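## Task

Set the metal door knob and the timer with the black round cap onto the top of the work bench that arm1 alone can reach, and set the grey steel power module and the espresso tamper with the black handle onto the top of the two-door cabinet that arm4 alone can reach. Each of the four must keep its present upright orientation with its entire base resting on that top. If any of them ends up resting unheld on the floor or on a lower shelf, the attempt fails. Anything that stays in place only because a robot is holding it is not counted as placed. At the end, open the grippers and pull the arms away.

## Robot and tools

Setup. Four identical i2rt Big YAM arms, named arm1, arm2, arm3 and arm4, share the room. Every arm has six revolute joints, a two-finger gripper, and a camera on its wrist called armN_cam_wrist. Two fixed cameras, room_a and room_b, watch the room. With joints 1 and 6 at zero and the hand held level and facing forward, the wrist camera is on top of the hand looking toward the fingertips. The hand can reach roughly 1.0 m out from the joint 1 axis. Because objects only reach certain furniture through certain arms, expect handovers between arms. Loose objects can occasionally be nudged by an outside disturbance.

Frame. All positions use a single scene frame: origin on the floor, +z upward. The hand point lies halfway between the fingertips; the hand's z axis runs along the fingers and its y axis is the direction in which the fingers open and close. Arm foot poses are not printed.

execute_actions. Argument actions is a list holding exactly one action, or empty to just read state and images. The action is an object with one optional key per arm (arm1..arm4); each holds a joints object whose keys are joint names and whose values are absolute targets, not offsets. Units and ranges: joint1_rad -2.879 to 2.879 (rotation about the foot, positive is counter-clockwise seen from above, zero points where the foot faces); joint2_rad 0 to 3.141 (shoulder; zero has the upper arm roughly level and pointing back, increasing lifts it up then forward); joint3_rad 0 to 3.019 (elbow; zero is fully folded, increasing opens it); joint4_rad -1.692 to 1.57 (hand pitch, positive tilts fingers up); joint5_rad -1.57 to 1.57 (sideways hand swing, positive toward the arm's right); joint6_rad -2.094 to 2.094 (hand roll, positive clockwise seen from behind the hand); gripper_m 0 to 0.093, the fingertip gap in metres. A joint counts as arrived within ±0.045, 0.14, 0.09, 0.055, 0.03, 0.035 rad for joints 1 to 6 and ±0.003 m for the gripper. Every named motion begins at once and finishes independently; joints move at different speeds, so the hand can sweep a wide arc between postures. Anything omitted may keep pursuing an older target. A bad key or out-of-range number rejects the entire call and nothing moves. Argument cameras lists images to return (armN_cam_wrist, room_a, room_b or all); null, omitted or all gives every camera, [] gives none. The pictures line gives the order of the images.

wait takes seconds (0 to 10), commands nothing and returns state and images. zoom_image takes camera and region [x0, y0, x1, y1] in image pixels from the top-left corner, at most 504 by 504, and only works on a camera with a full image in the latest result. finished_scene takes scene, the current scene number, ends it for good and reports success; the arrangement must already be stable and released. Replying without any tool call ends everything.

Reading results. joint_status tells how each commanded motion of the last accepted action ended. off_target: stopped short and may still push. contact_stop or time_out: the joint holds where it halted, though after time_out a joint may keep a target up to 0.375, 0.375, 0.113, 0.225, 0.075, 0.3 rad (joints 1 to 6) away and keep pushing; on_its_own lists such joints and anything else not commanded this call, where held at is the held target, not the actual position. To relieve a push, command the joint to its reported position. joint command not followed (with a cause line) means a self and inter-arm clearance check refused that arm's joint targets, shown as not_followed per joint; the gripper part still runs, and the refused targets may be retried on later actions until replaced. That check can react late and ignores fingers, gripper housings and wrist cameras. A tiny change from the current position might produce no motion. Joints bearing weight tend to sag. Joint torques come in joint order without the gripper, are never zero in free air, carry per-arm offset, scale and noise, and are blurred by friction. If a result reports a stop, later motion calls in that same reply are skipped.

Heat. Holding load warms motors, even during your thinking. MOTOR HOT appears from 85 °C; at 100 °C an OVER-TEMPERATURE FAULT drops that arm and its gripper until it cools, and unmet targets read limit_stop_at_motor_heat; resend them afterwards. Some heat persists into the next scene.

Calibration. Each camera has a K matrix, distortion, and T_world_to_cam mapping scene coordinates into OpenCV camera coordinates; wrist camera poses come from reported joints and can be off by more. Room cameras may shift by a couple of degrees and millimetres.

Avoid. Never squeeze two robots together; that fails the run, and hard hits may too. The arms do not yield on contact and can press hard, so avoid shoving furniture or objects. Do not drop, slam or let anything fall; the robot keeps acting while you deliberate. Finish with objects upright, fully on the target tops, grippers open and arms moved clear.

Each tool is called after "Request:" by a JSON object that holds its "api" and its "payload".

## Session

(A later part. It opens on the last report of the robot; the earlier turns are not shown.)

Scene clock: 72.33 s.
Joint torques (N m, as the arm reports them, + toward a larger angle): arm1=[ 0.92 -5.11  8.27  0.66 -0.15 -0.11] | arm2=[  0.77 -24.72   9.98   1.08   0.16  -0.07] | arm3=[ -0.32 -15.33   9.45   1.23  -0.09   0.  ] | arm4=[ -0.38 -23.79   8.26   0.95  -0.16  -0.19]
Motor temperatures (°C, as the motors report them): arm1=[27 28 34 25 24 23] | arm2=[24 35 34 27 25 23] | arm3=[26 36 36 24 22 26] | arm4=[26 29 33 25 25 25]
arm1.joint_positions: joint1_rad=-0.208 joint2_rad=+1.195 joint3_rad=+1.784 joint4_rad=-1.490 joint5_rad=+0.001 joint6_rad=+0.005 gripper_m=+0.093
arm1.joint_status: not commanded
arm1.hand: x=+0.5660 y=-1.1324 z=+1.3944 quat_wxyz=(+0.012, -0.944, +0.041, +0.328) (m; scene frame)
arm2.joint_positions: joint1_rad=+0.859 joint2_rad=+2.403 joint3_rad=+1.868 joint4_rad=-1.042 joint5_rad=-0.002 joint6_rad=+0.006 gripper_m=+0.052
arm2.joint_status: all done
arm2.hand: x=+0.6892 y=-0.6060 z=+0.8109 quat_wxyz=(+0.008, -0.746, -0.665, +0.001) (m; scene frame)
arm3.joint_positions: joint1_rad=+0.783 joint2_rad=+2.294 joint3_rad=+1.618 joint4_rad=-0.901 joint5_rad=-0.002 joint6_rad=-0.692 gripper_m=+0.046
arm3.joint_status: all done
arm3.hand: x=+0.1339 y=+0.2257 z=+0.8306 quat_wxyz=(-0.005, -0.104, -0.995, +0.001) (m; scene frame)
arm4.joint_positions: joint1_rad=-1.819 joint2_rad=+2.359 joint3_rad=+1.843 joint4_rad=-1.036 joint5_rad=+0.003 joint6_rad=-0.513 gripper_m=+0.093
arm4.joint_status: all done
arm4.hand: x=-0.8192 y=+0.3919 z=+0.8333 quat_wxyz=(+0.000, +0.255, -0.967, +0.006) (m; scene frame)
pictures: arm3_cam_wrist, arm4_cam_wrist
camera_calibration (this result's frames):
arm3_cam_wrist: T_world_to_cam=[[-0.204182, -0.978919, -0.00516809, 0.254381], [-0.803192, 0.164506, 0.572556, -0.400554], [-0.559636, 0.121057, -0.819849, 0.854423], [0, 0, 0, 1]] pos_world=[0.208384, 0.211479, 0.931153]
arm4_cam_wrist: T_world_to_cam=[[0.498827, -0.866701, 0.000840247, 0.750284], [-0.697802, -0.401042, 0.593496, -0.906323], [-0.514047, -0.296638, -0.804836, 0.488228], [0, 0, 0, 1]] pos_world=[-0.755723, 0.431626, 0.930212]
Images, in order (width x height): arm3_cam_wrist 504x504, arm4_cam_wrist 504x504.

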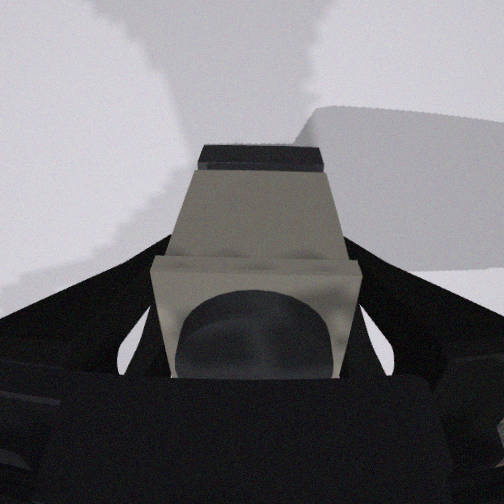

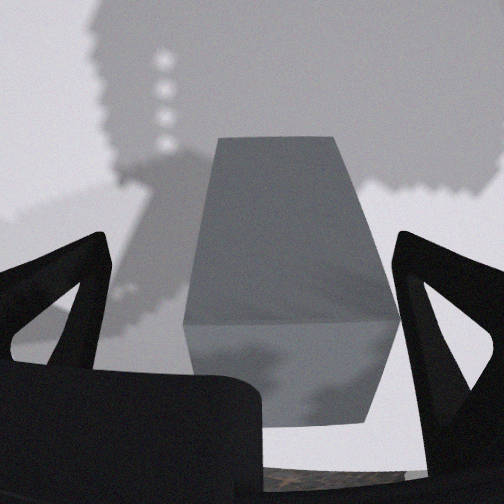

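Request:
{"api": "execute_actions", "payload": {"actions": [{"arm2":{"joints":{"joint2_rad":2.408,"gripper_m":0.093}},"arm3":{"joints":{"joint2_rad":2.30,"gripper_m":0.093}},"arm4":{"joints":{"joint1_rad":-1.836}}}], "cameras": ["arm4_cam_wrist"]}}

Request:
{"api": "execute_actions", "payload": {"actions": [{"arm2":{"joints":{"joint2_rad":2.0,"joint4_rad":-1.42}},"arm3":{"joints":{"joint2_rad":1.95,"joint4_rad":-1.22}},"arm4":{"joints":{"gripper_m":0.02}}}], "cameras": ["arm4_cam_wrist","arm3_cam_wrist","arm2_cam_wrist"]}}

Scene clock: 73.23 s.
Joint torques (N m, as the arm reports them, + toward a larger angle): arm1=[ 0.89 -5.1   8.27  0.66 -0.15 -0.11] | arm2=[  1.07 -26.13   9.97   0.99   0.15  -0.08] | arm3=[ -0.46 -15.76   9.42   1.19  -0.08   0.  ] | arm4=[ -0.55 -23.63   8.33   0.93  -0.16  -0.19]
Motor temperatures (°C, as the motors report them): arm1=[27 28 34 25 24 23] | arm2=[24 35 34 27 25 23] | arm3=[26 36 36 24 22 26] | arm4=[26 30 33 25 25 25]
arm1.joint_positions: joint1_rad=-0.208 joint2_rad=+1.195 joint3_rad=+1.784 joint4_rad=-1.490 joint5_rad=+0.001 joint6_rad=+0.005 gripper_m=+0.093
arm1.joint_status: not commanded
arm1.hand: x=+0.5660 y=-1.1324 z=+1.3944 quat_wxyz=(+0.012, -0.944, +0.041, +0.328) (m; scene frame)
arm2.joint_positions: joint1_rad=+0.859 joint2_rad=+2.403 joint3_rad=+1.868 joint4_rad=-1.042 joint5_rad=-0.002 joint6_rad=+0.006 gripper_m=+0.093
arm2.joint_status: all done
arm2.hand: x=+0.6892 y=-0.6060 z=+0.8109 quat_wxyz=(+0.008, -0.746, -0.665, +0.001) (m; scene frame)
arm3.joint_positions: joint1_rad=+0.783 joint2_rad=+2.294 joint3_rad=+1.618 joint4_rad=-0.901 joint5_rad=-0.002 joint6_rad=-0.692 gripper_m=+0.093
arm3.joint_status: all done
arm3.hand: x=+0.1339 y=+0.2257 z=+0.8306 quat_wxyz=(-0.005, -0.104, -0.995, +0.001) (m; scene frame)
arm4.joint_positions: joint1_rad=-1.831 joint2_rad=+2.359 joint3_rad=+1.843 joint4_rad=-1.036 joint5_rad=+0.003 joint6_rad=-0.513 gripper_m=+0.093
arm4.joint_status: all done
arm4.hand: x=-0.8192 y=+0.3837 z=+0.8334 quat_wxyz=(+0.000, +0.250, -0.968, +0.006) (m; scene frame)
pictures: arm4_cam_wrist
camera_calibration (this result's frames):
arm4_cam_wrist: T_world_to_cam=[[0.488211, -0.872725, 0.00104761, 0.736598], [-0.702706, -0.392389, 0.593494, -0.917026], [-0.517546, -0.290487, -0.804838, 0.4806], [0, 0, 0, 1]] pos_world=[-0.755283, 0.422625, 0.930283]
Images, in order (width x height): arm4_cam_wrist 504x504.

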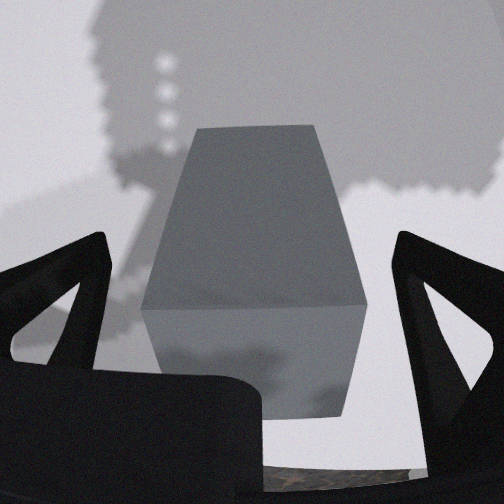

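Scene clock: 74.83 s.
Joint torques (N m, as the arm reports them, + toward a larger angle): arm1=[ 0.89 -5.08  8.27  0.66 -0.15 -0.11] | arm2=[  0.59 -23.13   9.7   -0.06   0.14  -0.06] | arm3=[ -0.35 -13.26   9.64   0.55  -0.09  -0.02] | arm4=[ -0.2  -23.8    8.33   0.87  -0.14  -0.18]
Motor temperatures (°C, as the motors report them): arm1=[27 28 34 25 24 23] | arm2=[24 35 35 27 25 23] | arm3=[26 36 36 24 22 26] | arm4=[26 30 32 25 25 25]
arm1.joint_positions: joint1_rad=-0.208 joint2_rad=+1.195 joint3_rad=+1.784 joint4_rad=-1.490 joint5_rad=+0.001 joint6_rad=+0.005 gripper_m=+0.093
arm1.joint_status: not commanded
arm1.hand: x=+0.5660 y=-1.1324 z=+1.3944 quat_wxyz=(+0.012, -0.944, +0.041, +0.328) (m; scene frame)
arm2.joint_positions: joint1_rad=+0.859 joint2_rad=+2.002 joint3_rad=+1.890 joint4_rad=-1.406 joint5_rad=-0.002 joint6_rad=+0.006 gripper_m=+0.093
arm2.joint_status: all done
arm2.hand: x=+0.6978 y=-0.5670 z=+1.0744 quat_wxyz=(-0.012, -0.746, -0.665, +0.024) (m; scene frame)
arm3.joint_positions: joint1_rad=+0.783 joint2_rad=+1.941 joint3_rad=+1.633 joint4_rad=-1.211 joint5_rad=-0.002 joint6_rad=-0.692 gripper_m=+0.093
arm3.joint_status: all done
arm3.hand: x=+0.1181 y=+0.2439 z=+1.0434 quat_wxyz=(-0.026, -0.104, -0.994, +0.021) (m; scene frame)
arm4.joint_positions: joint1_rad=-1.831 joint2_rad=+2.359 joint3_rad=+1.843 joint4_rad=-1.035 joint5_rad=+0.002 joint6_rad=-0.513 gripper_m=+0.039
arm4.joint_status: gripper_m off_target (ended at +0.039, target +0.020)
arm4.hand: x=-0.8189 y=+0.3838 z=+0.8334 quat_wxyz=(-0.001, +0.250, -0.968, +0.006) (m; scene frame)
pictures: arm2_cam_wrist, arm3_cam_wrist, arm4_cam_wrist
camera_calibration (this result's frames):
arm2_cam_wrist: T_world_to_cam=[[-0.994288, 0.105887, 0.013421, 0.740326], [0.0961895, 0.834447, 0.542628, -0.17214], [0.0462584, 0.54082, -0.839866, 1.29945], [0, 0, 0, 1]] pos_world=[0.692545, -0.637518, 1.17484]
arm3_cam_wrist: T_world_to_cam=[[-0.204926, -0.978266, 0.0316465, 0.23161], [-0.823, 0.189721, 0.535422, -0.503086], [-0.529789, 0.0836766, -0.843992, 1.04859], [0, 0, 0, 1]] pos_world=[0.188952, 0.23428, 1.14703]
arm4_cam_wrist: T_world_to_cam=[[0.488225, -0.872717, 0.00114067, 0.736456], [-0.703608, -0.392846, 0.592122, -0.916131], [-0.516307, -0.289891, -0.805847, 0.48246], [0, 0, 0, 1]] pos_world=[-0.755056, 0.422681, 0.93041]
Images, in order (width x height): arm2_cam_wrist 504x504, arm3_cam_wrist 504x504, arm4_cam_wrist 504x504.

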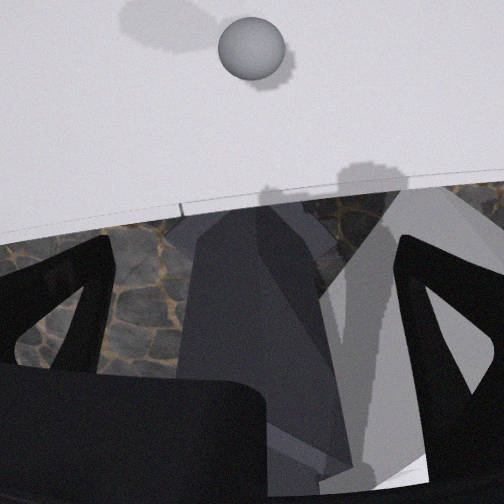

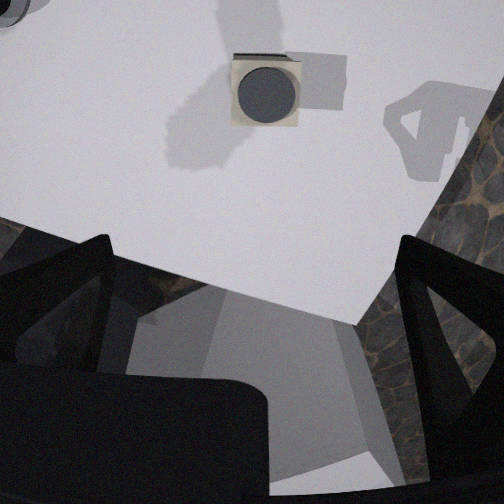

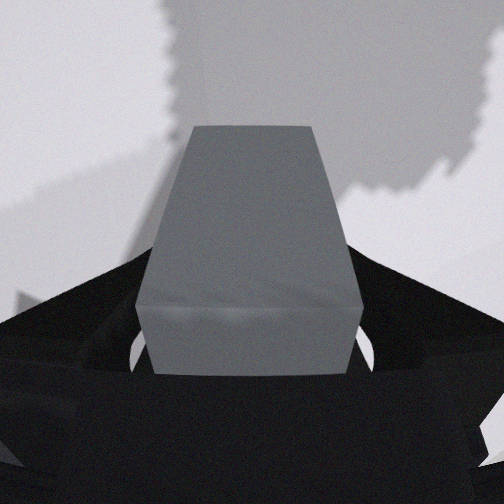

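Request:
{"api": "execute_actions", "payload": {"actions": [{"arm1":{"joints":{"joint1_rad":-1.224,"joint3_rad":1.68}},"arm2":{"joints":{"joint1_rad":-0.25,"joint2_rad":1.9,"joint3_rad":1.75,"joint4_rad":-1.4}},"arm3":{"joints":{"joint1_rad":1.185,"joint3_rad":1.52,"joint4_rad":-1.13,"joint6_rad":0}},"arm4":{"joints":{"joint2_rad":1.9,"joint4_rad":-1.5}}}], "cameras": []}}

Request:
{"api": "execute_actions", "payload": {"actions": [{"arm1":{"joints":{"joint2_rad":2.0,"joint4_rad":-1.22}},"arm3":{"joints":{"joint2_rad":2.1,"joint4_rad":-0.96}},"arm4":{"joints":{"joint1_rad":0.62,"joint2_rad":1.8,"joint3_rad":1.46,"joint4_rad":-1.2,"joint6_rad":0}}}], "cameras": ["arm1_cam_wrist","arm3_cam_wrist","arm4_cam_wrist"]}}

Scene clock: 76.87 s.
Joint torques (N m, as the arm reports them, + toward a larger angle): arm1=[-0.4  -6.11  7.71  0.55 -0.15 -0.11] | arm2=[  2.15 -20.74   7.93   0.82  -0.02  -0.06] | arm3=[  0.75 -13.54   8.56   1.23  -0.02   0.18] | arm4=[ -0.16 -22.68  10.88  -0.25  -0.14  -0.19]
Motor temperatures (°C, as the motors report them): arm1=[27 28 34 25 24 23] | arm2=[24 35 34 27 25 23] | arm3=[26 35 36 24 22 26] | arm4=[26 30 33 25 25 25]
arm1.joint_positions: joint1_rad=-1.216 joint2_rad=+1.198 joint3_rad=+1.687 joint4_rad=-1.490 joint5_rad=+0.001 joint6_rad=+0.005 gripper_m=+0.093
arm1.joint_status: all done
arm1.hand: x=+0.7883 y=-0.7968 z=+1.3468 quat_wxyz=(+0.145, -0.820, +0.499, +0.239) (m; scene frame)
arm2.joint_positions: joint1_rad=-0.261 joint2_rad=+1.895 joint3_rad=+1.763 joint4_rad=-1.404 joint5_rad=+0.002 joint6_rad=+0.006 gripper_m=+0.093
arm2.joint_status: all done
arm2.hand: x=+0.2072 y=-0.1357 z=+1.0975 quat_wxyz=(+0.001, -0.986, -0.168, +0.025) (m; scene frame)
arm3.joint_positions: joint1_rad=+1.186 joint2_rad=+1.949 joint3_rad=+1.511 joint4_rad=-1.139 joint5_rad=-0.002 joint6_rad=-0.010 gripper_m=+0.093
arm3.joint_status: all done
arm3.hand: x=+0.2468 y=+0.4411 z=+0.9951 quat_wxyz=(-0.005, -0.241, -0.971, +0.001) (m; scene frame)
arm4.joint_positions: joint1_rad=-1.831 joint2_rad=+1.912 joint3_rad=+1.829 joint4_rad=-1.486 joint5_rad=+0.002 joint6_rad=-0.513 gripper_m=+0.039
arm4.joint_status: all done
arm4.hand: x=-0.8968 y=+0.3868 z=+1.1064 quat_wxyz=(+0.008, +0.250, -0.968, +0.004) (m; scene frame)
pictures: none
No camera images: the call's "cameras" was empty. Leave "cameras" out to get every camera's image.

Scene clock: 79.30 s.
Joint torques (N m, as the arm reports them, + toward a larger angle): arm1=[ -0.4  -20.34   8.34   0.21  -0.15  -0.11] | arm2=[  2.21 -20.93   7.94   0.78  -0.05  -0.06] | arm3=[  0.24 -16.19   8.48   1.24  -0.02   0.16] | arm4=[  0.71 -21.04   9.57   0.45   0.01  -0.04]
Motor temperatures (°C, as the motors report them): arm1=[27 29 34 25 24 23] | arm2=[24 34 34 27 25 23] | arm3=[26 35 36 24 22 26] | arm4=[26 31 32 25 25 25]
arm1.joint_positions: joint1_rad=-1.216 joint2_rad=+2.011 joint3_rad=+1.673 joint4_rad=-1.227 joint5_rad=+0.001 joint6_rad=+0.005 gripper_m=+0.093
arm1.joint_status: all done
arm1.hand: x=+0.7013 y=-0.6303 z=+0.9378 quat_wxyz=(+0.001, -0.854, +0.520, +0.001) (m; scene frame)
arm2.joint_positions: joint1_rad=-0.261 joint2_rad=+1.895 joint3_rad=+1.763 joint4_rad=-1.404 joint5_rad=+0.002 joint6_rad=+0.006 gripper_m=+0.093
arm2.joint_status: not commanded
arm2.hand: x=+0.2072 y=-0.1357 z=+1.0975 quat_wxyz=(+0.001, -0.986, -0.168, +0.025) (m; scene frame)
arm3.joint_positions: joint1_rad=+1.186 joint2_rad=+2.118 joint3_rad=+1.504 joint4_rad=-0.971 joint5_rad=-0.002 joint6_rad=-0.009 gripper_m=+0.093
arm3.joint_status: all done
arm3.hand: x=+0.2621 y=+0.4326 z=+0.8986 quat_wxyz=(-0.001, -0.241, -0.970, +0.000) (m; scene frame)
arm4.joint_positions: joint1_rad=+0.626 joint2_rad=+1.815 joint3_rad=+1.458 joint4_rad=-1.202 joint5_rad=-0.001 joint6_rad=-0.009 gripper_m=+0.039
arm4.joint_status: all done
arm4.hand: x=-1.9070 y=+0.7368 z=+1.0334 quat_wxyz=(+0.005, +0.942, -0.335, -0.011) (m; scene frame)
pictures: arm1_cam_wrist, arm3_cam_wrist, arm4_cam_wrist
camera_calibration (this result's frames):
arm1_cam_wrist: T_world_to_cam=[[0.885088, 0.465326, 0.00957673, -0.339065], [0.372601, -0.720748, 0.584544, -1.258], [0.278906, -0.513804, -0.811306, 0.363327], [0, 0, 0, 1]] pos_world=[0.6675, -0.562246, 1.03337]
arm3_cam_wrist: T_world_to_cam=[[-0.466499, -0.884501, -0.00599782, 0.512158], [-0.721748, 0.376723, 0.580654, -0.490901], [-0.511329, 0.275203, -0.814129, 0.872377], [0, 0, 0, 1]] pos_world=[0.330686, 0.397857, 0.998342]
arm4_cam_wrist: T_world_to_cam=[[0.626254, 0.779114, -0.0280464, 0.651839], [0.64649, -0.498871, 0.577216, 1.00664], [0.435726, -0.379616, -0.81611, 2.0764], [0, 0, 0, 1]] pos_world=[-1.96374, 0.78256, 1.1318]
Images, in order (width x height): arm1_cam_wrist 504x504, arm3_cam_wrist 504x504, arm4_cam_wrist 504x504.

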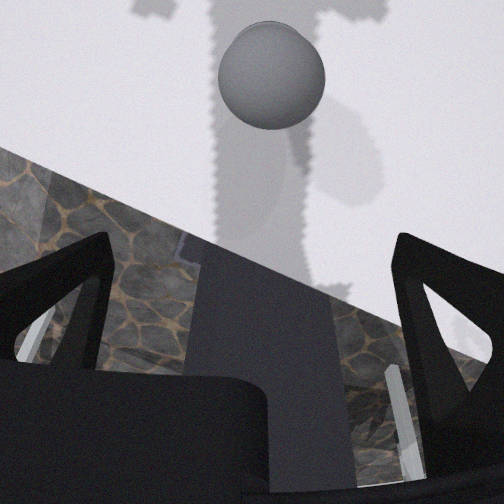

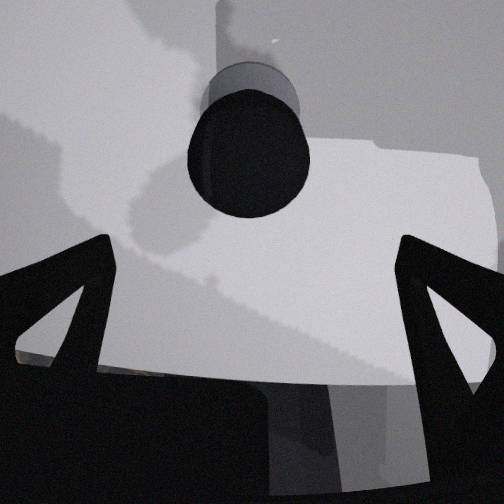

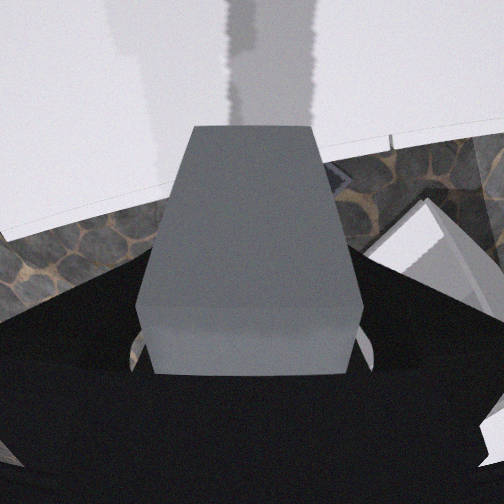

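Request:
{"api": "execute_actions", "payload": {"actions": [{"arm1":{"joints":{"joint1_rad":-1.243,"joint2_rad":2.22,"joint3_rad":1.73,"joint4_rad":-1.04}},"arm3":{"joints":{"joint2_rad":2.21,"joint4_rad":-0.845}},"arm4":{"joints":{"joint2_rad":2.13,"joint3_rad":1.49,"joint4_rad":-0.87}}}], "cameras": ["arm1_cam_wrist","arm3_cam_wrist","arm4_cam_wrist"]}}

Scene clock: 80.90 s.
Joint torques (N m, as the arm reports them, + toward a larger angle): arm1=[ -0.91 -21.73   9.02   0.33  -0.15  -0.11] | arm2=[  2.29 -20.95   7.96   0.83  -0.02  -0.1 ] | arm3=[  0.32 -16.12   7.98   1.37  -0.01   0.16] | arm4=[  0.32 -22.45  10.14   0.92   0.01  -0.04]
Motor temperatures (°C, as the motors report them): arm1=[27 29 34 25 24 23] | arm2=[24 34 34 27 25 23] | arm3=[26 35 36 24 22 26] | arm4=[26 31 33 25 25 25]
arm1.joint_positions: joint1_rad=-1.229 joint2_rad=+2.227 joint3_rad=+1.701 joint4_rad=-1.051 joint5_rad=+0.001 joint6_rad=+0.005 gripper_m=+0.093
arm1.joint_status: all done
arm1.hand: x=+0.6957 y=-0.6010 z=+0.8172 quat_wxyz=(-0.002, -0.851, +0.526, -0.005) (m; scene frame)
arm2.joint_positions: joint1_rad=-0.261 joint2_rad=+1.895 joint3_rad=+1.763 joint4_rad=-1.404 joint5_rad=+0.002 joint6_rad=+0.006 gripper_m=+0.093
arm2.joint_status: not commanded
arm2.hand: x=+0.2072 y=-0.1357 z=+1.0975 quat_wxyz=(+0.001, -0.986, -0.168, +0.025) (m; scene frame)
arm3.joint_positions: joint1_rad=+1.186 joint2_rad=+2.216 joint3_rad=+1.504 joint4_rad=-0.857 joint5_rad=-0.002 joint6_rad=-0.009 gripper_m=+0.093
arm3.joint_status: all done
arm3.hand: x=+0.2699 y=+0.4283 z=+0.8430 quat_wxyz=(-0.009, -0.241, -0.970, +0.002) (m; scene frame)
arm4.joint_positions: joint1_rad=+0.626 joint2_rad=+2.134 joint3_rad=+1.469 joint4_rad=-0.885 joint5_rad=-0.001 joint6_rad=-0.009 gripper_m=+0.039
arm4.joint_status: all done
arm4.hand: x=-1.9456 y=+0.7654 z=+0.8643 quat_wxyz=(+0.003, +0.942, -0.335, -0.015) (m; scene frame)
pictures: arm1_cam_wrist, arm3_cam_wrist, arm4_cam_wrist
camera_calibration (this result's frames):
arm1_cam_wrist: T_world_to_cam=[[0.89117, 0.453569, 0.00959761, -0.357823], [0.359564, -0.719054, 0.594705, -1.16253], [0.276641, -0.526532, -0.803887, 0.269976], [0, 0, 0, 1]] pos_world=[0.662198, -0.531472, 0.911826]
arm3_cam_wrist: T_world_to_cam=[[-0.46639, -0.88456, -0.00580767, 0.511479], [-0.730225, 0.381294, 0.566909, -0.439494], [-0.49925, 0.268642, -0.82376, 0.84001], [0, 0, 0, 1]] pos_world=[0.336995, 0.394349, 0.94409]
arm4_cam_wrist: T_world_to_cam=[[0.626171, 0.779186, -0.027906, 0.648724], [0.650457, -0.502317, 0.569721, 1.16029], [0.429901, -0.374895, -0.821364, 1.9557], [0, 0, 0, 1]] pos_world=[-2.00169, 0.810539, 0.963401]
Images, in order (width x height): arm1_cam_wrist 504x504, arm3_cam_wrist 504x504, arm4_cam_wrist 504x504.

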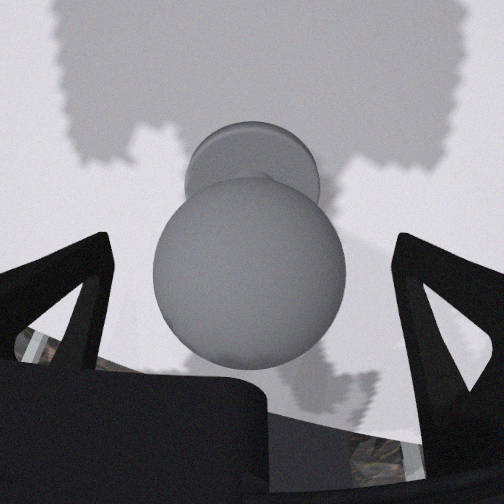

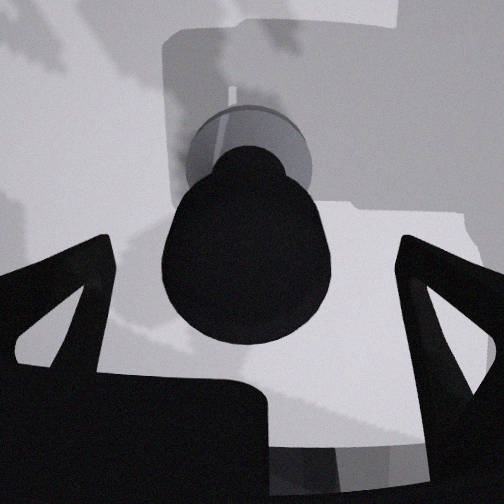

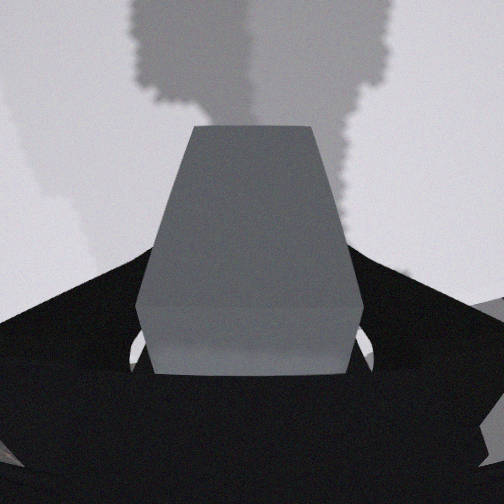

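Both slightly high.

Request:
{"api": "execute_actions", "payload": {"actions": [{"arm1":{"joints":{"joint2_rad":2.245,"joint4_rad":-1.015}},"arm3":{"joints":{"joint2_rad":2.245,"joint4_rad":-0.815}},"arm4":{"joints":{"joint2_rad":2.19,"joint4_rad":-0.835}}}], "cameras": ["arm1_cam_wrist","arm3_cam_wrist","arm4_cam_wrist"]}}

Scene clock: 81.97 s.
Joint torques (N m, as the arm reports them, + toward a larger angle): arm1=[ -0.89 -19.66   9.07   0.43  -0.15  -0.11] | arm2=[  2.29 -20.76   7.88   0.7   -0.04  -0.08] | arm3=[  0.37 -14.16   7.95   1.49   0.     0.15] | arm4=[  0.4  -23.     9.94   0.95   0.01  -0.04]
Motor temperatures (°C, as the motors report them): arm1=[27 30 34 25 24 23] | arm2=[24 34 34 27 25 23] | arm3=[26 35 36 24 22 26] | arm4=[26 31 33 25 25 25]
arm1.joint_positions: joint1_rad=-1.229 joint2_rad=+2.227 joint3_rad=+1.701 joint4_rad=-1.027 joint5_rad=+0.001 joint6_rad=+0.005 gripper_m=+0.093
arm1.joint_status: all done
arm1.hand: x=+0.6930 y=-0.5958 z=+0.8172 quat_wxyz=(+0.004, -0.851, +0.526, +0.005) (m; scene frame)
arm2.joint_positions: joint1_rad=-0.261 joint2_rad=+1.895 joint3_rad=+1.763 joint4_rad=-1.404 joint5_rad=+0.002 joint6_rad=+0.006 gripper_m=+0.093
arm2.joint_status: not commanded
arm2.hand: x=+0.2072 y=-0.1357 z=+1.0975 quat_wxyz=(+0.001, -0.986, -0.168, +0.025) (m; scene frame)
arm3.joint_positions: joint1_rad=+1.186 joint2_rad=+2.229 joint3_rad=+1.504 joint4_rad=-0.828 joint5_rad=-0.002 joint6_rad=-0.009 gripper_m=+0.093
arm3.joint_status: all done
arm3.hand: x=+0.2734 y=+0.4264 z=+0.8353 quat_wxyz=(-0.016, -0.241, -0.970, +0.004) (m; scene frame)
arm4.joint_positions: joint1_rad=+0.626 joint2_rad=+2.191 joint3_rad=+1.469 joint4_rad=-0.850 joint5_rad=-0.001 joint6_rad=-0.009 gripper_m=+0.039
arm4.joint_status: all done
arm4.hand: x=-1.9433 y=+0.7628 z=+0.8322 quat_wxyz=(+0.007, +0.942, -0.335, -0.005) (m; scene frame)
pictures: arm1_cam_wrist, arm3_cam_wrist, arm4_cam_wrist
camera_calibration (this result's frames):
arm1_cam_wrist: T_world_to_cam=[[0.891266, 0.453377, 0.0096438, -0.358054], [0.365826, -0.731396, 0.575527, -1.15388], [0.267984, -0.50942, -0.817726, 0.300946], [0, 0, 0, 1]] pos_world=[0.66059, -0.5283, 0.913631]
arm3_cam_wrist: T_world_to_cam=[[-0.466294, -0.884612, -0.00563303, 0.511227], [-0.737755, 0.385354, 0.554275, -0.420936], [-0.488147, 0.262611, -0.832315, 0.842568], [0, 0, 0, 1]] pos_world=[0.339132, 0.39318, 0.937475]
arm4_cam_wrist: T_world_to_cam=[[0.626374, 0.779011, -0.0282435, 0.649201], [0.640778, -0.493916, 0.587751, 1.13561], [0.443914, -0.386249, -0.808549, 1.95254], [0, 0, 0, 1]] pos_world=[-2.00108, 0.809329, 0.929602]
Images, in order (width x height): arm1_cam_wrist 504x504, arm3_cam_wrist 504x504, arm4_cam_wrist 504x504.

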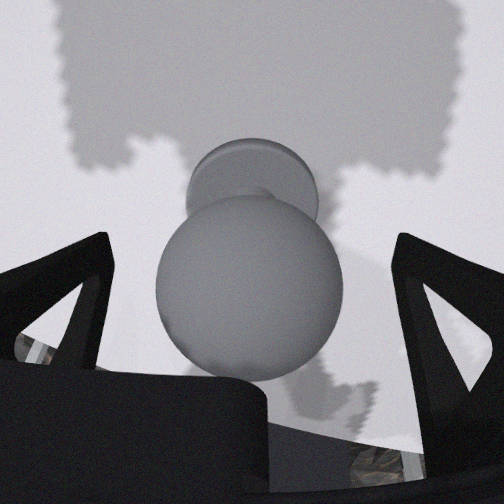

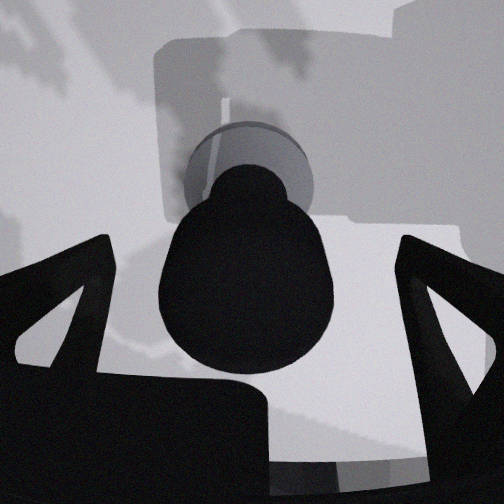

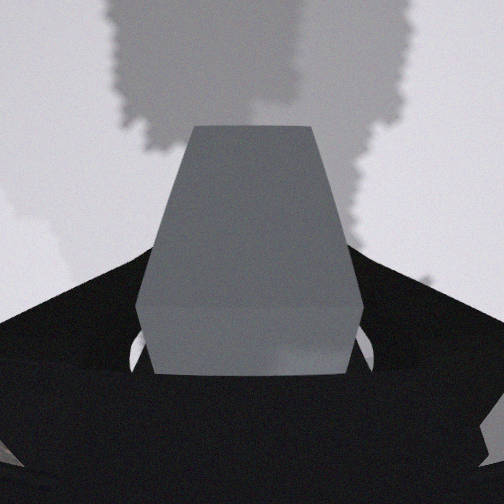

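Request:
{"api": "execute_actions", "payload": {"actions": [{"arm1":{"joints":{"joint2_rad":2.262}},"arm3":{"joints":{"gripper_m":0.025}},"arm4":{"joints":{"joint2_rad":2.225,"joint4_rad":-0.815}}}], "cameras": ["arm1_cam_wrist","arm4_cam_wrist"]}}

Scene clock: 82.83 s.
Joint torques (N m, as the arm reports them, + toward a larger angle): arm1=[ -0.9  -18.19   9.09   0.45  -0.15  -0.11] | arm2=[  1.94 -20.57   7.92   0.69  -0.06  -0.06] | arm3=[  0.44 -14.4    8.     1.4   -0.06   0.15] | arm4=[  0.39 -22.03   9.49   0.92   0.01  -0.05]
Motor temperatures (°C, as the motors report them): arm1=[27 30 34 25 24 23] | arm2=[24 34 34 27 25 23] | arm3=[26 35 36 24 22 26] | arm4=[26 31 32 25 25 25]
arm1.joint_positions: joint1_rad=-1.229 joint2_rad=+2.227 joint3_rad=+1.701 joint4_rad=-1.027 joint5_rad=+0.001 joint6_rad=+0.005 gripper_m=+0.093
arm1.joint_status: all done
arm1.hand: x=+0.6930 y=-0.5958 z=+0.8172 quat_wxyz=(+0.004, -0.851, +0.526, +0.005) (m; scene frame)
arm2.joint_positions: joint1_rad=-0.261 joint2_rad=+1.895 joint3_rad=+1.763 joint4_rad=-1.404 joint5_rad=+0.002 joint6_rad=+0.006 gripper_m=+0.093
arm2.joint_status: not commanded
arm2.hand: x=+0.2072 y=-0.1357 z=+1.0975 quat_wxyz=(+0.001, -0.986, -0.168, +0.025) (m; scene frame)
arm3.joint_positions: joint1_rad=+1.186 joint2_rad=+2.229 joint3_rad=+1.504 joint4_rad=-0.827 joint5_rad=-0.001 joint6_rad=-0.009 gripper_m=+0.045
arm3.joint_status: gripper_m off_target (ended at +0.045, target +0.025)
arm3.hand: x=+0.2735 y=+0.4262 z=+0.8353 quat_wxyz=(-0.016, -0.241, -0.970, +0.004) (m; scene frame)
arm4.joint_positions: joint1_rad=+0.626 joint2_rad=+2.218 joint3_rad=+1.469 joint4_rad=-0.831 joint5_rad=-0.001 joint6_rad=-0.009 gripper_m=+0.039
arm4.joint_status: all done
arm4.hand: x=-1.9422 y=+0.7616 z=+0.8169 quat_wxyz=(+0.009, +0.942, -0.335, -0.001) (m; scene frame)
pictures: arm1_cam_wrist, arm4_cam_wrist
camera_calibration (this result's frames):
arm1_cam_wrist: T_world_to_cam=[[0.891266, 0.453377, 0.0096438, -0.358054], [0.365826, -0.731396, 0.575527, -1.15388], [0.267984, -0.50942, -0.817726, 0.300946], [0, 0, 0, 1]] pos_world=[0.66059, -0.5283, 0.913631]
arm4_cam_wrist: T_world_to_cam=[[0.626449, 0.778946, -0.0283642, 0.649332], [0.637197, -0.490813, 0.594208, 1.12864], [0.448935, -0.390314, -0.803811, 1.94823], [0, 0, 0, 1]] pos_world=[-2.00056, 0.808576, 0.913782]
Images, in order (width x height): arm1_cam_wrist 504x504, arm4_cam_wrist 504x504.

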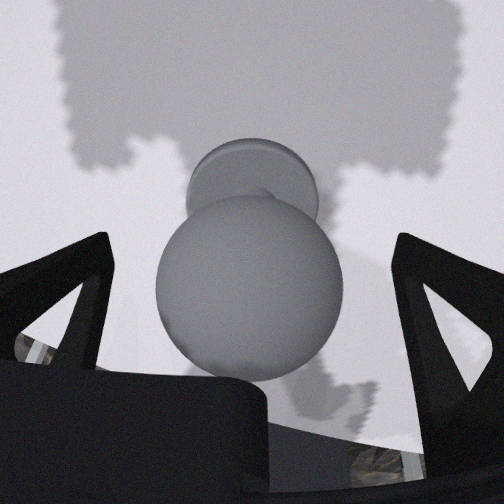

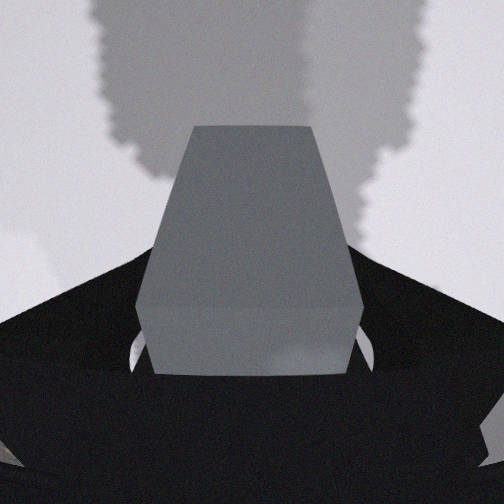

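Stiction on arm1; lower via q3.

Request:
{"api": "execute_actions", "payload": {"actions": [{"arm1":{"joints":{"joint3_rad":1.69,"joint4_rad":-0.99}},"arm3":{"joints":{"joint2_rad":1.85,"joint4_rad":-1.2}},"arm4":{"joints":{"joint2_rad":2.25}}}], "cameras": ["arm1_cam_wrist","arm3_cam_wrist"]}}

Scene clock: 85.03 s.
Joint torques (N m, as the arm reports them, + toward a larger angle): arm1=[ -0.88 -18.19   6.6    0.49  -0.15  -0.11] | arm2=[  2.14 -20.67   7.92   0.77  -0.03  -0.07] | arm3=[  0.5  -13.72  10.57   0.58  -0.03   0.16] | arm4=[  0.15 -20.57   9.26   0.8    0.    -0.05]
Motor temperatures (°C, as the motors report them): arm1=[27 31 34 25 24 23] | arm2=[24 34 34 27 25 23] | arm3=[26 35 36 24 22 26] | arm4=[26 31 32 25 25 25]
arm1.joint_positions: joint1_rad=-1.229 joint2_rad=+2.227 joint3_rad=+1.701 joint4_rad=-1.002 joint5_rad=+0.001 joint6_rad=+0.005 gripper_m=+0.093
arm1.joint_status: all done
arm1.hand: x=+0.6903 y=-0.5904 z=+0.8174 quat_wxyz=(+0.011, -0.850, +0.526, +0.016) (m; scene frame)
arm2.joint_positions: joint1_rad=-0.261 joint2_rad=+1.895 joint3_rad=+1.763 joint4_rad=-1.404 joint5_rad=+0.002 joint6_rad=+0.006 gripper_m=+0.093
arm2.joint_status: not commanded
arm2.hand: x=+0.2072 y=-0.1357 z=+1.0975 quat_wxyz=(+0.001, -0.986, -0.168, +0.025) (m; scene frame)
arm3.joint_positions: joint1_rad=+1.186 joint2_rad=+1.861 joint3_rad=+1.489 joint4_rad=-1.193 joint5_rad=-0.001 joint6_rad=-0.009 gripper_m=+0.045
arm3.joint_status: all done
arm3.hand: x=+0.2313 y=+0.4494 z=+1.0347 quat_wxyz=(-0.010, -0.241, -0.970, +0.003) (m; scene frame)
arm4.joint_positions: joint1_rad=+0.626 joint2_rad=+2.227 joint3_rad=+1.470 joint4_rad=-0.828 joint5_rad=-0.001 joint6_rad=-0.009 gripper_m=+0.039
arm4.joint_status: all done
arm4.hand: x=-1.9416 y=+0.7611 z=+0.8125 quat_wxyz=(+0.009, +0.942, -0.335, +0.001) (m; scene frame)
pictures: arm1_cam_wrist, arm3_cam_wrist
camera_calibration (this result's frames):
arm1_cam_wrist: T_world_to_cam=[[0.891369, 0.453176, 0.00968676, -0.358291], [0.372168, -0.743897, 0.555074, -1.14402], [0.258752, -0.491171, -0.831744, 0.333184], [0, 0, 0, 1]] pos_world=[0.658926, -0.525017, 0.915612]
arm3_cam_wrist: T_world_to_cam=[[-0.466722, -0.88439, -0.00501388, 0.51242], [-0.731579, 0.382881, 0.564087, -0.581858], [-0.496953, 0.26694, -0.8257, 0.975212], [0, 0, 0, 1]] pos_world=[0.298117, 0.415639, 1.13602]
Images, in order (width x height): arm1_cam_wrist 504x504, arm3_cam_wrist 504x504.

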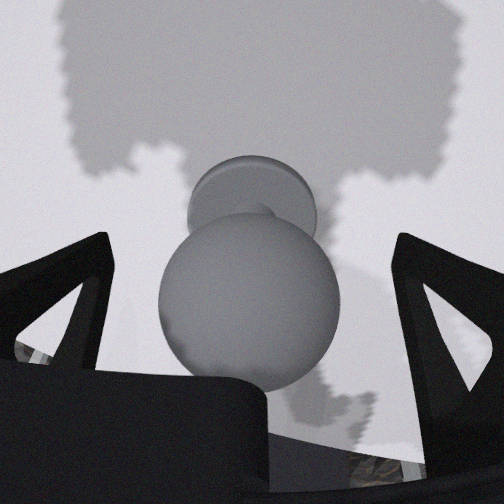

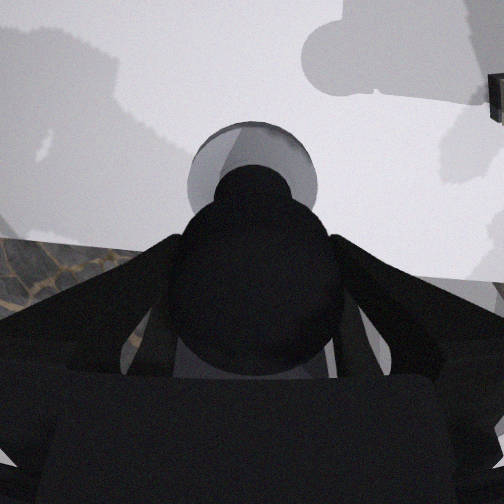

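Request:
{"api": "execute_actions", "payload": {"actions": [{"arm1":{"joints":{"joint2_rad":2.28,"joint4_rad":-1.035}},"arm3":{"joints":{"joint1_rad":-0.94,"joint3_rad":1.75,"joint2_rad":1.95,"joint4_rad":-1.33}},"arm4":{"joints":{"joint2_rad":2.235,"gripper_m":0.093}}}], "cameras": ["arm1_cam_wrist","arm4_cam_wrist"]}}

Scene clock: 87.43 s.
Joint torques (N m, as the arm reports them, + toward a larger angle): arm1=[ -0.89 -18.41   6.46  -0.43  -0.15  -0.11] | arm2=[  2.21 -20.9    7.89   0.84  -0.05  -0.07] | arm3=[  1.48 -17.4   11.27   0.43  -0.23   0.13] | arm4=[  0.3  -22.15   9.24   0.8   -0.01  -0.06]
Motor temperatures (°C, as the motors report them): arm1=[27 31 34 25 24 23] | arm2=[24 34 33 27 25 23] | arm3=[26 35 36 24 22 26] | arm4=[26 32 32 25 25 25]
arm1.joint_positions: joint1_rad=-1.229 joint2_rad=+2.247 joint3_rad=+1.701 joint4_rad=-1.024 joint5_rad=+0.001 joint6_rad=+0.005 gripper_m=+0.093
arm1.joint_status: all done
arm1.hand: x=+0.6944 y=-0.5984 z=+0.8052 quat_wxyz=(+0.000, -0.851, +0.526, -0.002) (m; scene frame)
arm2.joint_positions: joint1_rad=-0.261 joint2_rad=+1.895 joint3_rad=+1.763 joint4_rad=-1.404 joint5_rad=+0.002 joint6_rad=+0.006 gripper_m=+0.093
arm2.joint_status: not commanded
arm2.hand: x=+0.2072 y=-0.1357 z=+1.0975 quat_wxyz=(+0.001, -0.986, -0.168, +0.025) (m; scene frame)
arm3.joint_positions: joint1_rad=-0.950 joint2_rad=+1.982 joint3_rad=+1.711 joint4_rad=-1.320 joint5_rad=+0.002 joint6_rad=-0.007 gripper_m=+0.045
arm3.joint_status: all done
arm3.hand: x=-0.7770 y=+0.4218 z=+1.0348 quat_wxyz=(-0.002, -0.967, -0.256, -0.015) (m; scene frame)
arm4.joint_positions: joint1_rad=+0.626 joint2_rad=+2.227 joint3_rad=+1.470 joint4_rad=-0.828 joint5_rad=-0.001 joint6_rad=-0.009 gripper_m=+0.093
arm4.joint_status: all done
arm4.hand: x=-1.9416 y=+0.7611 z=+0.8125 quat_wxyz=(+0.009, +0.942, -0.335, +0.001) (m; scene frame)
pictures: arm1_cam_wrist, arm4_cam_wrist
camera_calibration (this result's frames):
arm1_cam_wrist: T_world_to_cam=[[0.891199, 0.45351, 0.0096123, -0.357787], [0.361505, -0.72288, 0.588863, -1.15198], [0.274004, -0.521319, -0.808176, 0.270472], [0, 0, 0, 1]] pos_world=[0.661195, -0.529478, 0.900385]
arm4_cam_wrist: T_world_to_cam=[[0.627087, 0.778444, -0.02804, 0.650582], [0.634779, -0.48983, 0.597597, 1.12247], [0.451461, -0.392544, -0.801306, 1.94884], [0, 0, 0, 1]] pos_world=[-2.00032, 0.808385, 0.909072]
Images, in order (width x height): arm1_cam_wrist 504x504, arm4_cam_wrist 504x504.

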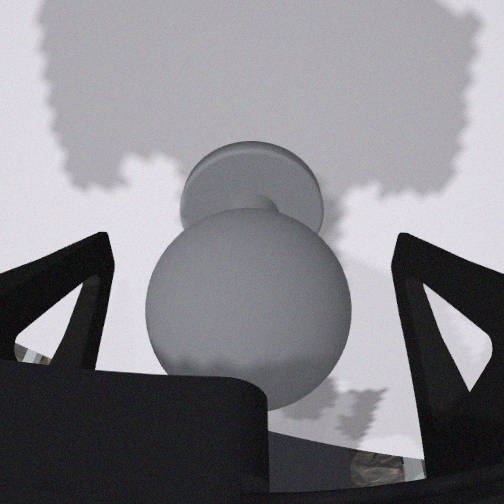

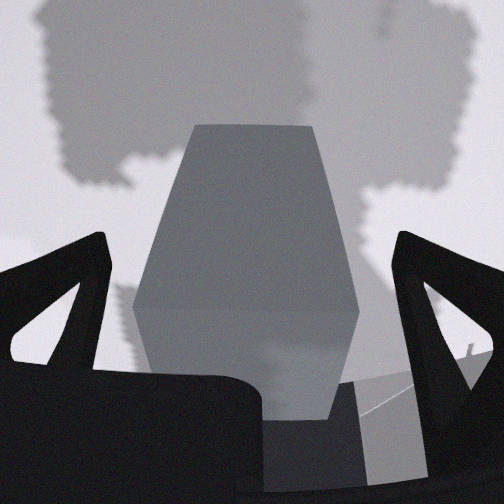

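Request:
{"api": "execute_actions", "payload": {"actions": [{"arm1":{"joints":{"joint4_rad":-1.05,"gripper_m":0.035}},"arm2":{"joints":{"joint1_rad":-0.83,"joint3_rad":1.71,"joint2_rad":2.0,"joint4_rad":-1.26}},"arm3":{"joints":{"joint2_rad":2.27,"joint4_rad":-0.985}},"arm4":{"joints":{"joint2_rad":1.75,"joint4_rad":-1.3}}}], "cameras": []}}

Request:
{"api": "execute_actions", "payload": {"actions": [{"arm1":{"joints":{"joint2_rad":1.9,"joint3_rad":1.72,"joint4_rad":-1.38}},"arm2":{"joints":{"joint2_rad":2.17,"joint4_rad":-1.08}},"arm4":{"joints":{"joint1_rad":-0.8,"joint2_rad":1.4,"joint3_rad":1.7,"joint4_rad":-1.5}}}], "cameras": ["arm1_cam_wrist","arm2_cam_wrist","arm3_cam_wrist"]}}

Scene clock: 89.43 s.
Joint torques (N m, as the arm reports them, + toward a larger angle): arm1=[ -0.93 -18.4    6.45  -0.5   -0.14  -0.11] | arm2=[  1.8  -23.42   8.07   0.94  -0.06  -0.06] | arm3=[  1.61 -20.33   9.85   1.13  -0.1    0.14] | arm4=[  0.23 -18.15  10.92  -0.19   0.01  -0.05]
Motor temperatures (°C, as the motors report them): arm1=[27 32 33 25 24 23] | arm2=[24 34 33 27 25 23] | arm3=[26 36 37 24 22 26] | arm4=[26 32 32 25 25 25]
arm1.joint_positions: joint1_rad=-1.229 joint2_rad=+2.247 joint3_rad=+1.701 joint4_rad=-1.038 joint5_rad=+0.001 joint6_rad=+0.005 gripper_m=+0.051
arm1.joint_status: gripper_m off_target (ended at +0.051, target +0.035); the others done
arm1.hand: x=+0.6959 y=-0.6015 z=+0.8052 quat_wxyz=(-0.004, -0.851, +0.526, -0.008) (m; scene frame)
arm2.joint_positions: joint1_rad=-0.829 joint2_rad=+2.008 joint3_rad=+1.718 joint4_rad=-1.268 joint5_rad=+0.002 joint6_rad=+0.006 gripper_m=+0.093
arm2.joint_status: all done
arm2.hand: x=+0.1684 y=+0.2016 z=+1.0177 quat_wxyz=(+0.002, -0.993, +0.116, +0.015) (m; scene frame)
arm3.joint_positions: joint1_rad=-0.949 joint2_rad=+2.314 joint3_rad=+1.715 joint4_rad=-0.995 joint5_rad=-0.001 joint6_rad=-0.007 gripper_m=+0.045
arm3.joint_status: all done
arm3.hand: x=-0.8086 y=+0.3998 z=+0.8349 quat_wxyz=(-0.003, -0.967, -0.256, -0.016) (m; scene frame)
arm4.joint_positions: joint1_rad=+0.626 joint2_rad=+1.743 joint3_rad=+1.480 joint4_rad=-1.284 joint5_rad=-0.001 joint6_rad=-0.009 gripper_m=+0.093
arm4.joint_status: all done
arm4.hand: x=-1.8970 y=+0.7296 z=+1.0778 quat_wxyz=(+0.003, +0.942, -0.335, -0.016) (m; scene frame)
pictures: none
No camera images: the call's "cameras" was empty. Leave "cameras" out to get every camera's image.

Scene clock: 91.17 s.
Joint torques (N m, as the arm reports them, + toward a larger angle): arm1=[ -0.9  -16.92   9.42  -0.37  -0.14  -0.11] | arm2=[  1.42 -24.05   8.45   1.16  -0.05  -0.05] | arm3=[  1.7  -20.49   9.77   1.12  -0.07   0.14] | arm4=[  0.94 -13.6   10.92   0.37  -0.01  -0.06]
Motor temperatures (°C, as the motors report them): arm1=[27 32 34 25 24 23] | arm2=[24 34 33 27 25 23] | arm3=[26 36 37 24 22 26] | arm4=[26 32 33 25 25 25]
arm1.joint_positions: joint1_rad=-1.229 joint2_rad=+1.890 joint3_rad=+1.701 joint4_rad=-1.371 joint5_rad=+0.001 joint6_rad=+0.005 gripper_m=+0.051
arm1.joint_status: all done
arm1.hand: x=+0.7189 y=-0.6472 z=+1.0174 quat_wxyz=(+0.003, -0.851, +0.526, +0.003) (m; scene frame)
arm2.joint_positions: joint1_rad=-0.829 joint2_rad=+2.173 joint3_rad=+1.706 joint4_rad=-1.094 joint5_rad=+0.002 joint6_rad=+0.006 gripper_m=+0.093
arm2.joint_status: all done
arm2.hand: x=+0.1443 y=+0.2071 z=+0.9146 quat_wxyz=(+0.002, -0.993, +0.116, +0.013) (m; scene frame)
arm3.joint_positions: joint1_rad=-0.949 joint2_rad=+2.314 joint3_rad=+1.715 joint4_rad=-0.995 joint5_rad=-0.001 joint6_rad=-0.007 gripper_m=+0.045
arm3.joint_status: not commanded
arm3.hand: x=-0.8086 y=+0.3998 z=+0.8349 quat_wxyz=(-0.003, -0.967, -0.256, -0.016) (m; scene frame)
arm4.joint_positions: joint1_rad=-0.805 joint2_rad=+1.402 joint3_rad=+1.696 joint4_rad=-1.484 joint5_rad=-0.001 joint6_rad=-0.008 gripper_m=+0.093
arm4.joint_status: all done
arm4.hand: x=-1.2337 y=+0.8046 z=+1.3184 quat_wxyz=(-0.157, +0.482, -0.857, -0.092) (m; scene frame)
pictures: arm1_cam_wrist, arm2_cam_wrist, arm3_cam_wrist
camera_calibration (this result's frames):
arm1_cam_wrist: T_world_to_cam=[[0.891243, 0.453424, 0.00963309, -0.359711], [0.36433, -0.728448, 0.580196, -1.31789], [0.270092, -0.513586, -0.81442, 0.423992], [0, 0, 0, 1]] pos_world=[0.686221, -0.579159, 1.11341]
arm2_cam_wrist: T_world_to_cam=[[0.221656, 0.975125, 0.000752991, -0.233656], [0.805911, -0.183627, 0.56284, -0.588166], [0.548977, -0.12415, -0.826566, 0.825143], [0, 0, 0, 1]] pos_world=[0.0728166, 0.222283, 1.01325]
arm3_cam_wrist: T_world_to_cam=[[-0.496232, 0.867947, -0.0205488, -0.729294], [0.68487, 0.405889, 0.605151, -0.109086], [0.533579, 0.286222, -0.795846, 1.10729], [0, 0, 0, 1]] pos_world=[-0.878019, 0.360332, 0.932263]
Images, in order (width x height): arm1_cam_wrist 504x504, arm2_cam_wrist 504x504, arm3_cam_wrist 504x504.

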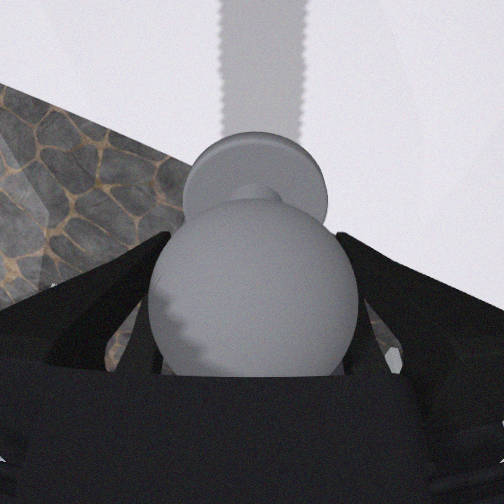

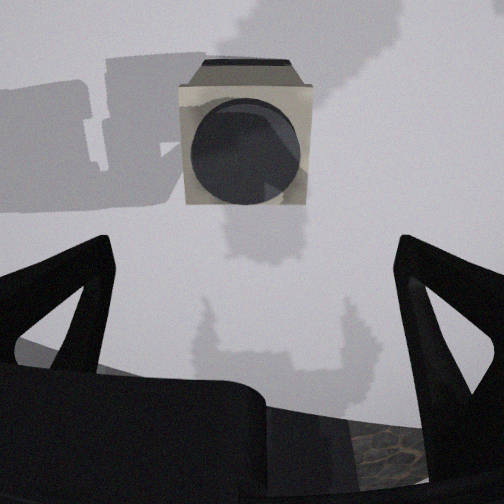

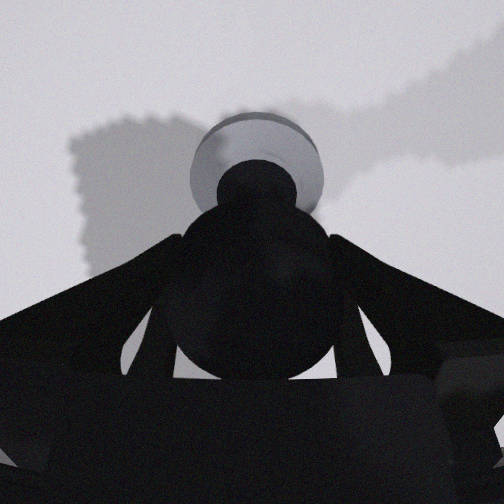

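Request:
{"api": "execute_actions", "payload": {"actions": [{"arm1":{"joints":{"joint1_rad":1.75}},"arm2":{"joints":{"joint1_rad":-0.815,"joint2_rad":2.31,"joint4_rad":-0.955}},"arm3":{"joints":{"joint2_rad":2.30,"gripper_m":0.093}}}], "cameras": ["arm1_cam_wrist","arm2_cam_wrist","arm3_cam_wrist"]}}

Scene clock: 93.83 s.
Joint torques (N m, as the arm reports them, + toward a larger angle): arm1=[ -0.44 -17.19   9.36  -0.38  -0.07  -0.11] | arm2=[  2.61 -25.8    7.72   1.24  -0.05  -0.04] | arm3=[  1.78 -18.31   9.84   1.11  -0.08   0.14] | arm4=[  1.07 -13.83  10.94   0.4    0.    -0.06]
Motor temperatures (°C, as the motors report them): arm1=[27 32 34 25 24 23] | arm2=[24 34 33 27 25 23] | arm3=[26 36 37 24 22 26] | arm4=[26 31 33 25 25 25]
arm1.joint_positions: joint1_rad=+1.759 joint2_rad=+1.893 joint3_rad=+1.701 joint4_rad=-1.371 joint5_rad=-0.001 joint6_rad=+0.005 gripper_m=+0.051
arm1.joint_status: all done
arm1.hand: x=+1.1625 y=-1.7219 z=+1.0197 quat_wxyz=(-0.005, -0.589, -0.808, +0.002) (m; scene frame)
arm2.joint_positions: joint1_rad=-0.829 joint2_rad=+2.314 joint3_rad=+1.706 joint4_rad=-0.970 joint5_rad=+0.002 joint6_rad=+0.006 gripper_m=+0.093
arm2.joint_status: all done
arm2.hand: x=+0.1389 y=+0.2083 z=+0.8276 quat_wxyz=(+0.001, -0.993, +0.116, +0.005) (m; scene frame)
arm3.joint_positions: joint1_rad=-0.949 joint2_rad=+2.314 joint3_rad=+1.715 joint4_rad=-0.995 joint5_rad=-0.001 joint6_rad=-0.007 gripper_m=+0.093
arm3.joint_status: all done
arm3.hand: x=-0.8087 y=+0.3998 z=+0.8349 quat_wxyz=(-0.003, -0.967, -0.256, -0.016) (m; scene frame)
arm4.joint_positions: joint1_rad=-0.805 joint2_rad=+1.402 joint3_rad=+1.696 joint4_rad=-1.484 joint5_rad=-0.001 joint6_rad=-0.008 gripper_m=+0.093
arm4.joint_status: not commanded
arm4.hand: x=-1.2337 y=+0.8046 z=+1.3184 quat_wxyz=(-0.157, +0.482, -0.857, -0.092) (m; scene frame)
pictures: arm1_cam_wrist, arm2_cam_wrist, arm3_cam_wrist
camera_calibration (this result's frames):
arm1_cam_wrist: T_world_to_cam=[[-0.949882, -0.312561, 0.00536052, 0.557936], [-0.252307, 0.776667, 0.577173, 1.04788], [-0.184565, 0.546894, -0.816604, 2.11083], [0, 0, 0, 1]] pos_world=[1.18395, -1.79386, 1.11592]
arm2_cam_wrist: T_world_to_cam=[[0.221642, 0.975128, 0.000715275, -0.233557], [0.796591, -0.181484, 0.576634, -0.545189], [0.562421, -0.127236, -0.817003, 0.747227], [0, 0, 0, 1]] pos_world=[0.0658025, 0.223879, 0.925028]
arm3_cam_wrist: T_world_to_cam=[[-0.496234, 0.867945, -0.0205453, -0.729299], [0.685074, 0.405998, 0.604847, -0.108635], [0.533316, 0.286071, -0.796076, 1.10739], [0, 0, 0, 1]] pos_world=[-0.878068, 0.360305, 0.932291]
Images, in order (width x height): arm1_cam_wrist 504x504, arm2_cam_wrist 504x504, arm3_cam_wrist 504x504.

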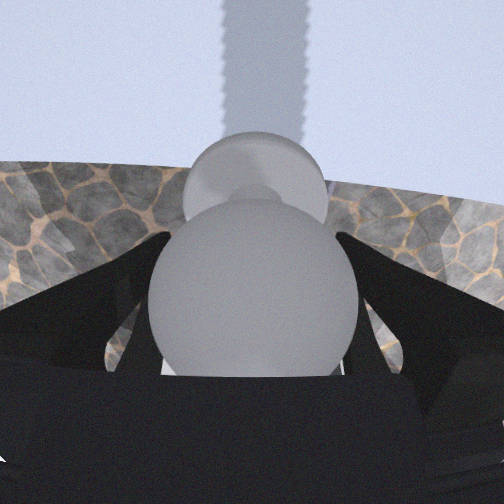

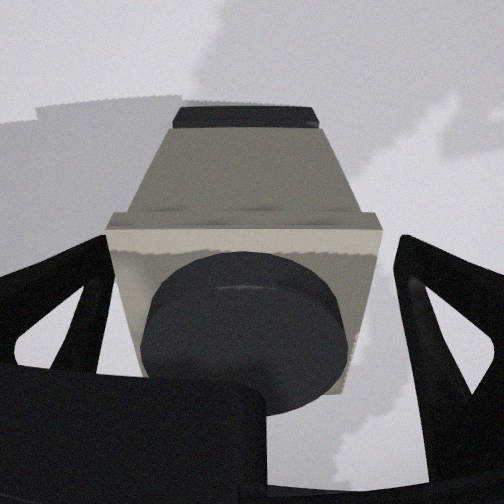

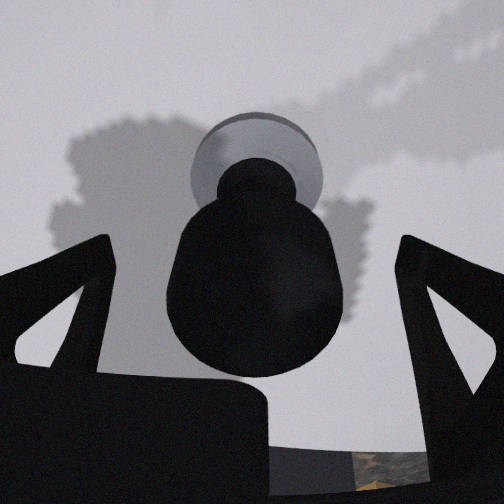

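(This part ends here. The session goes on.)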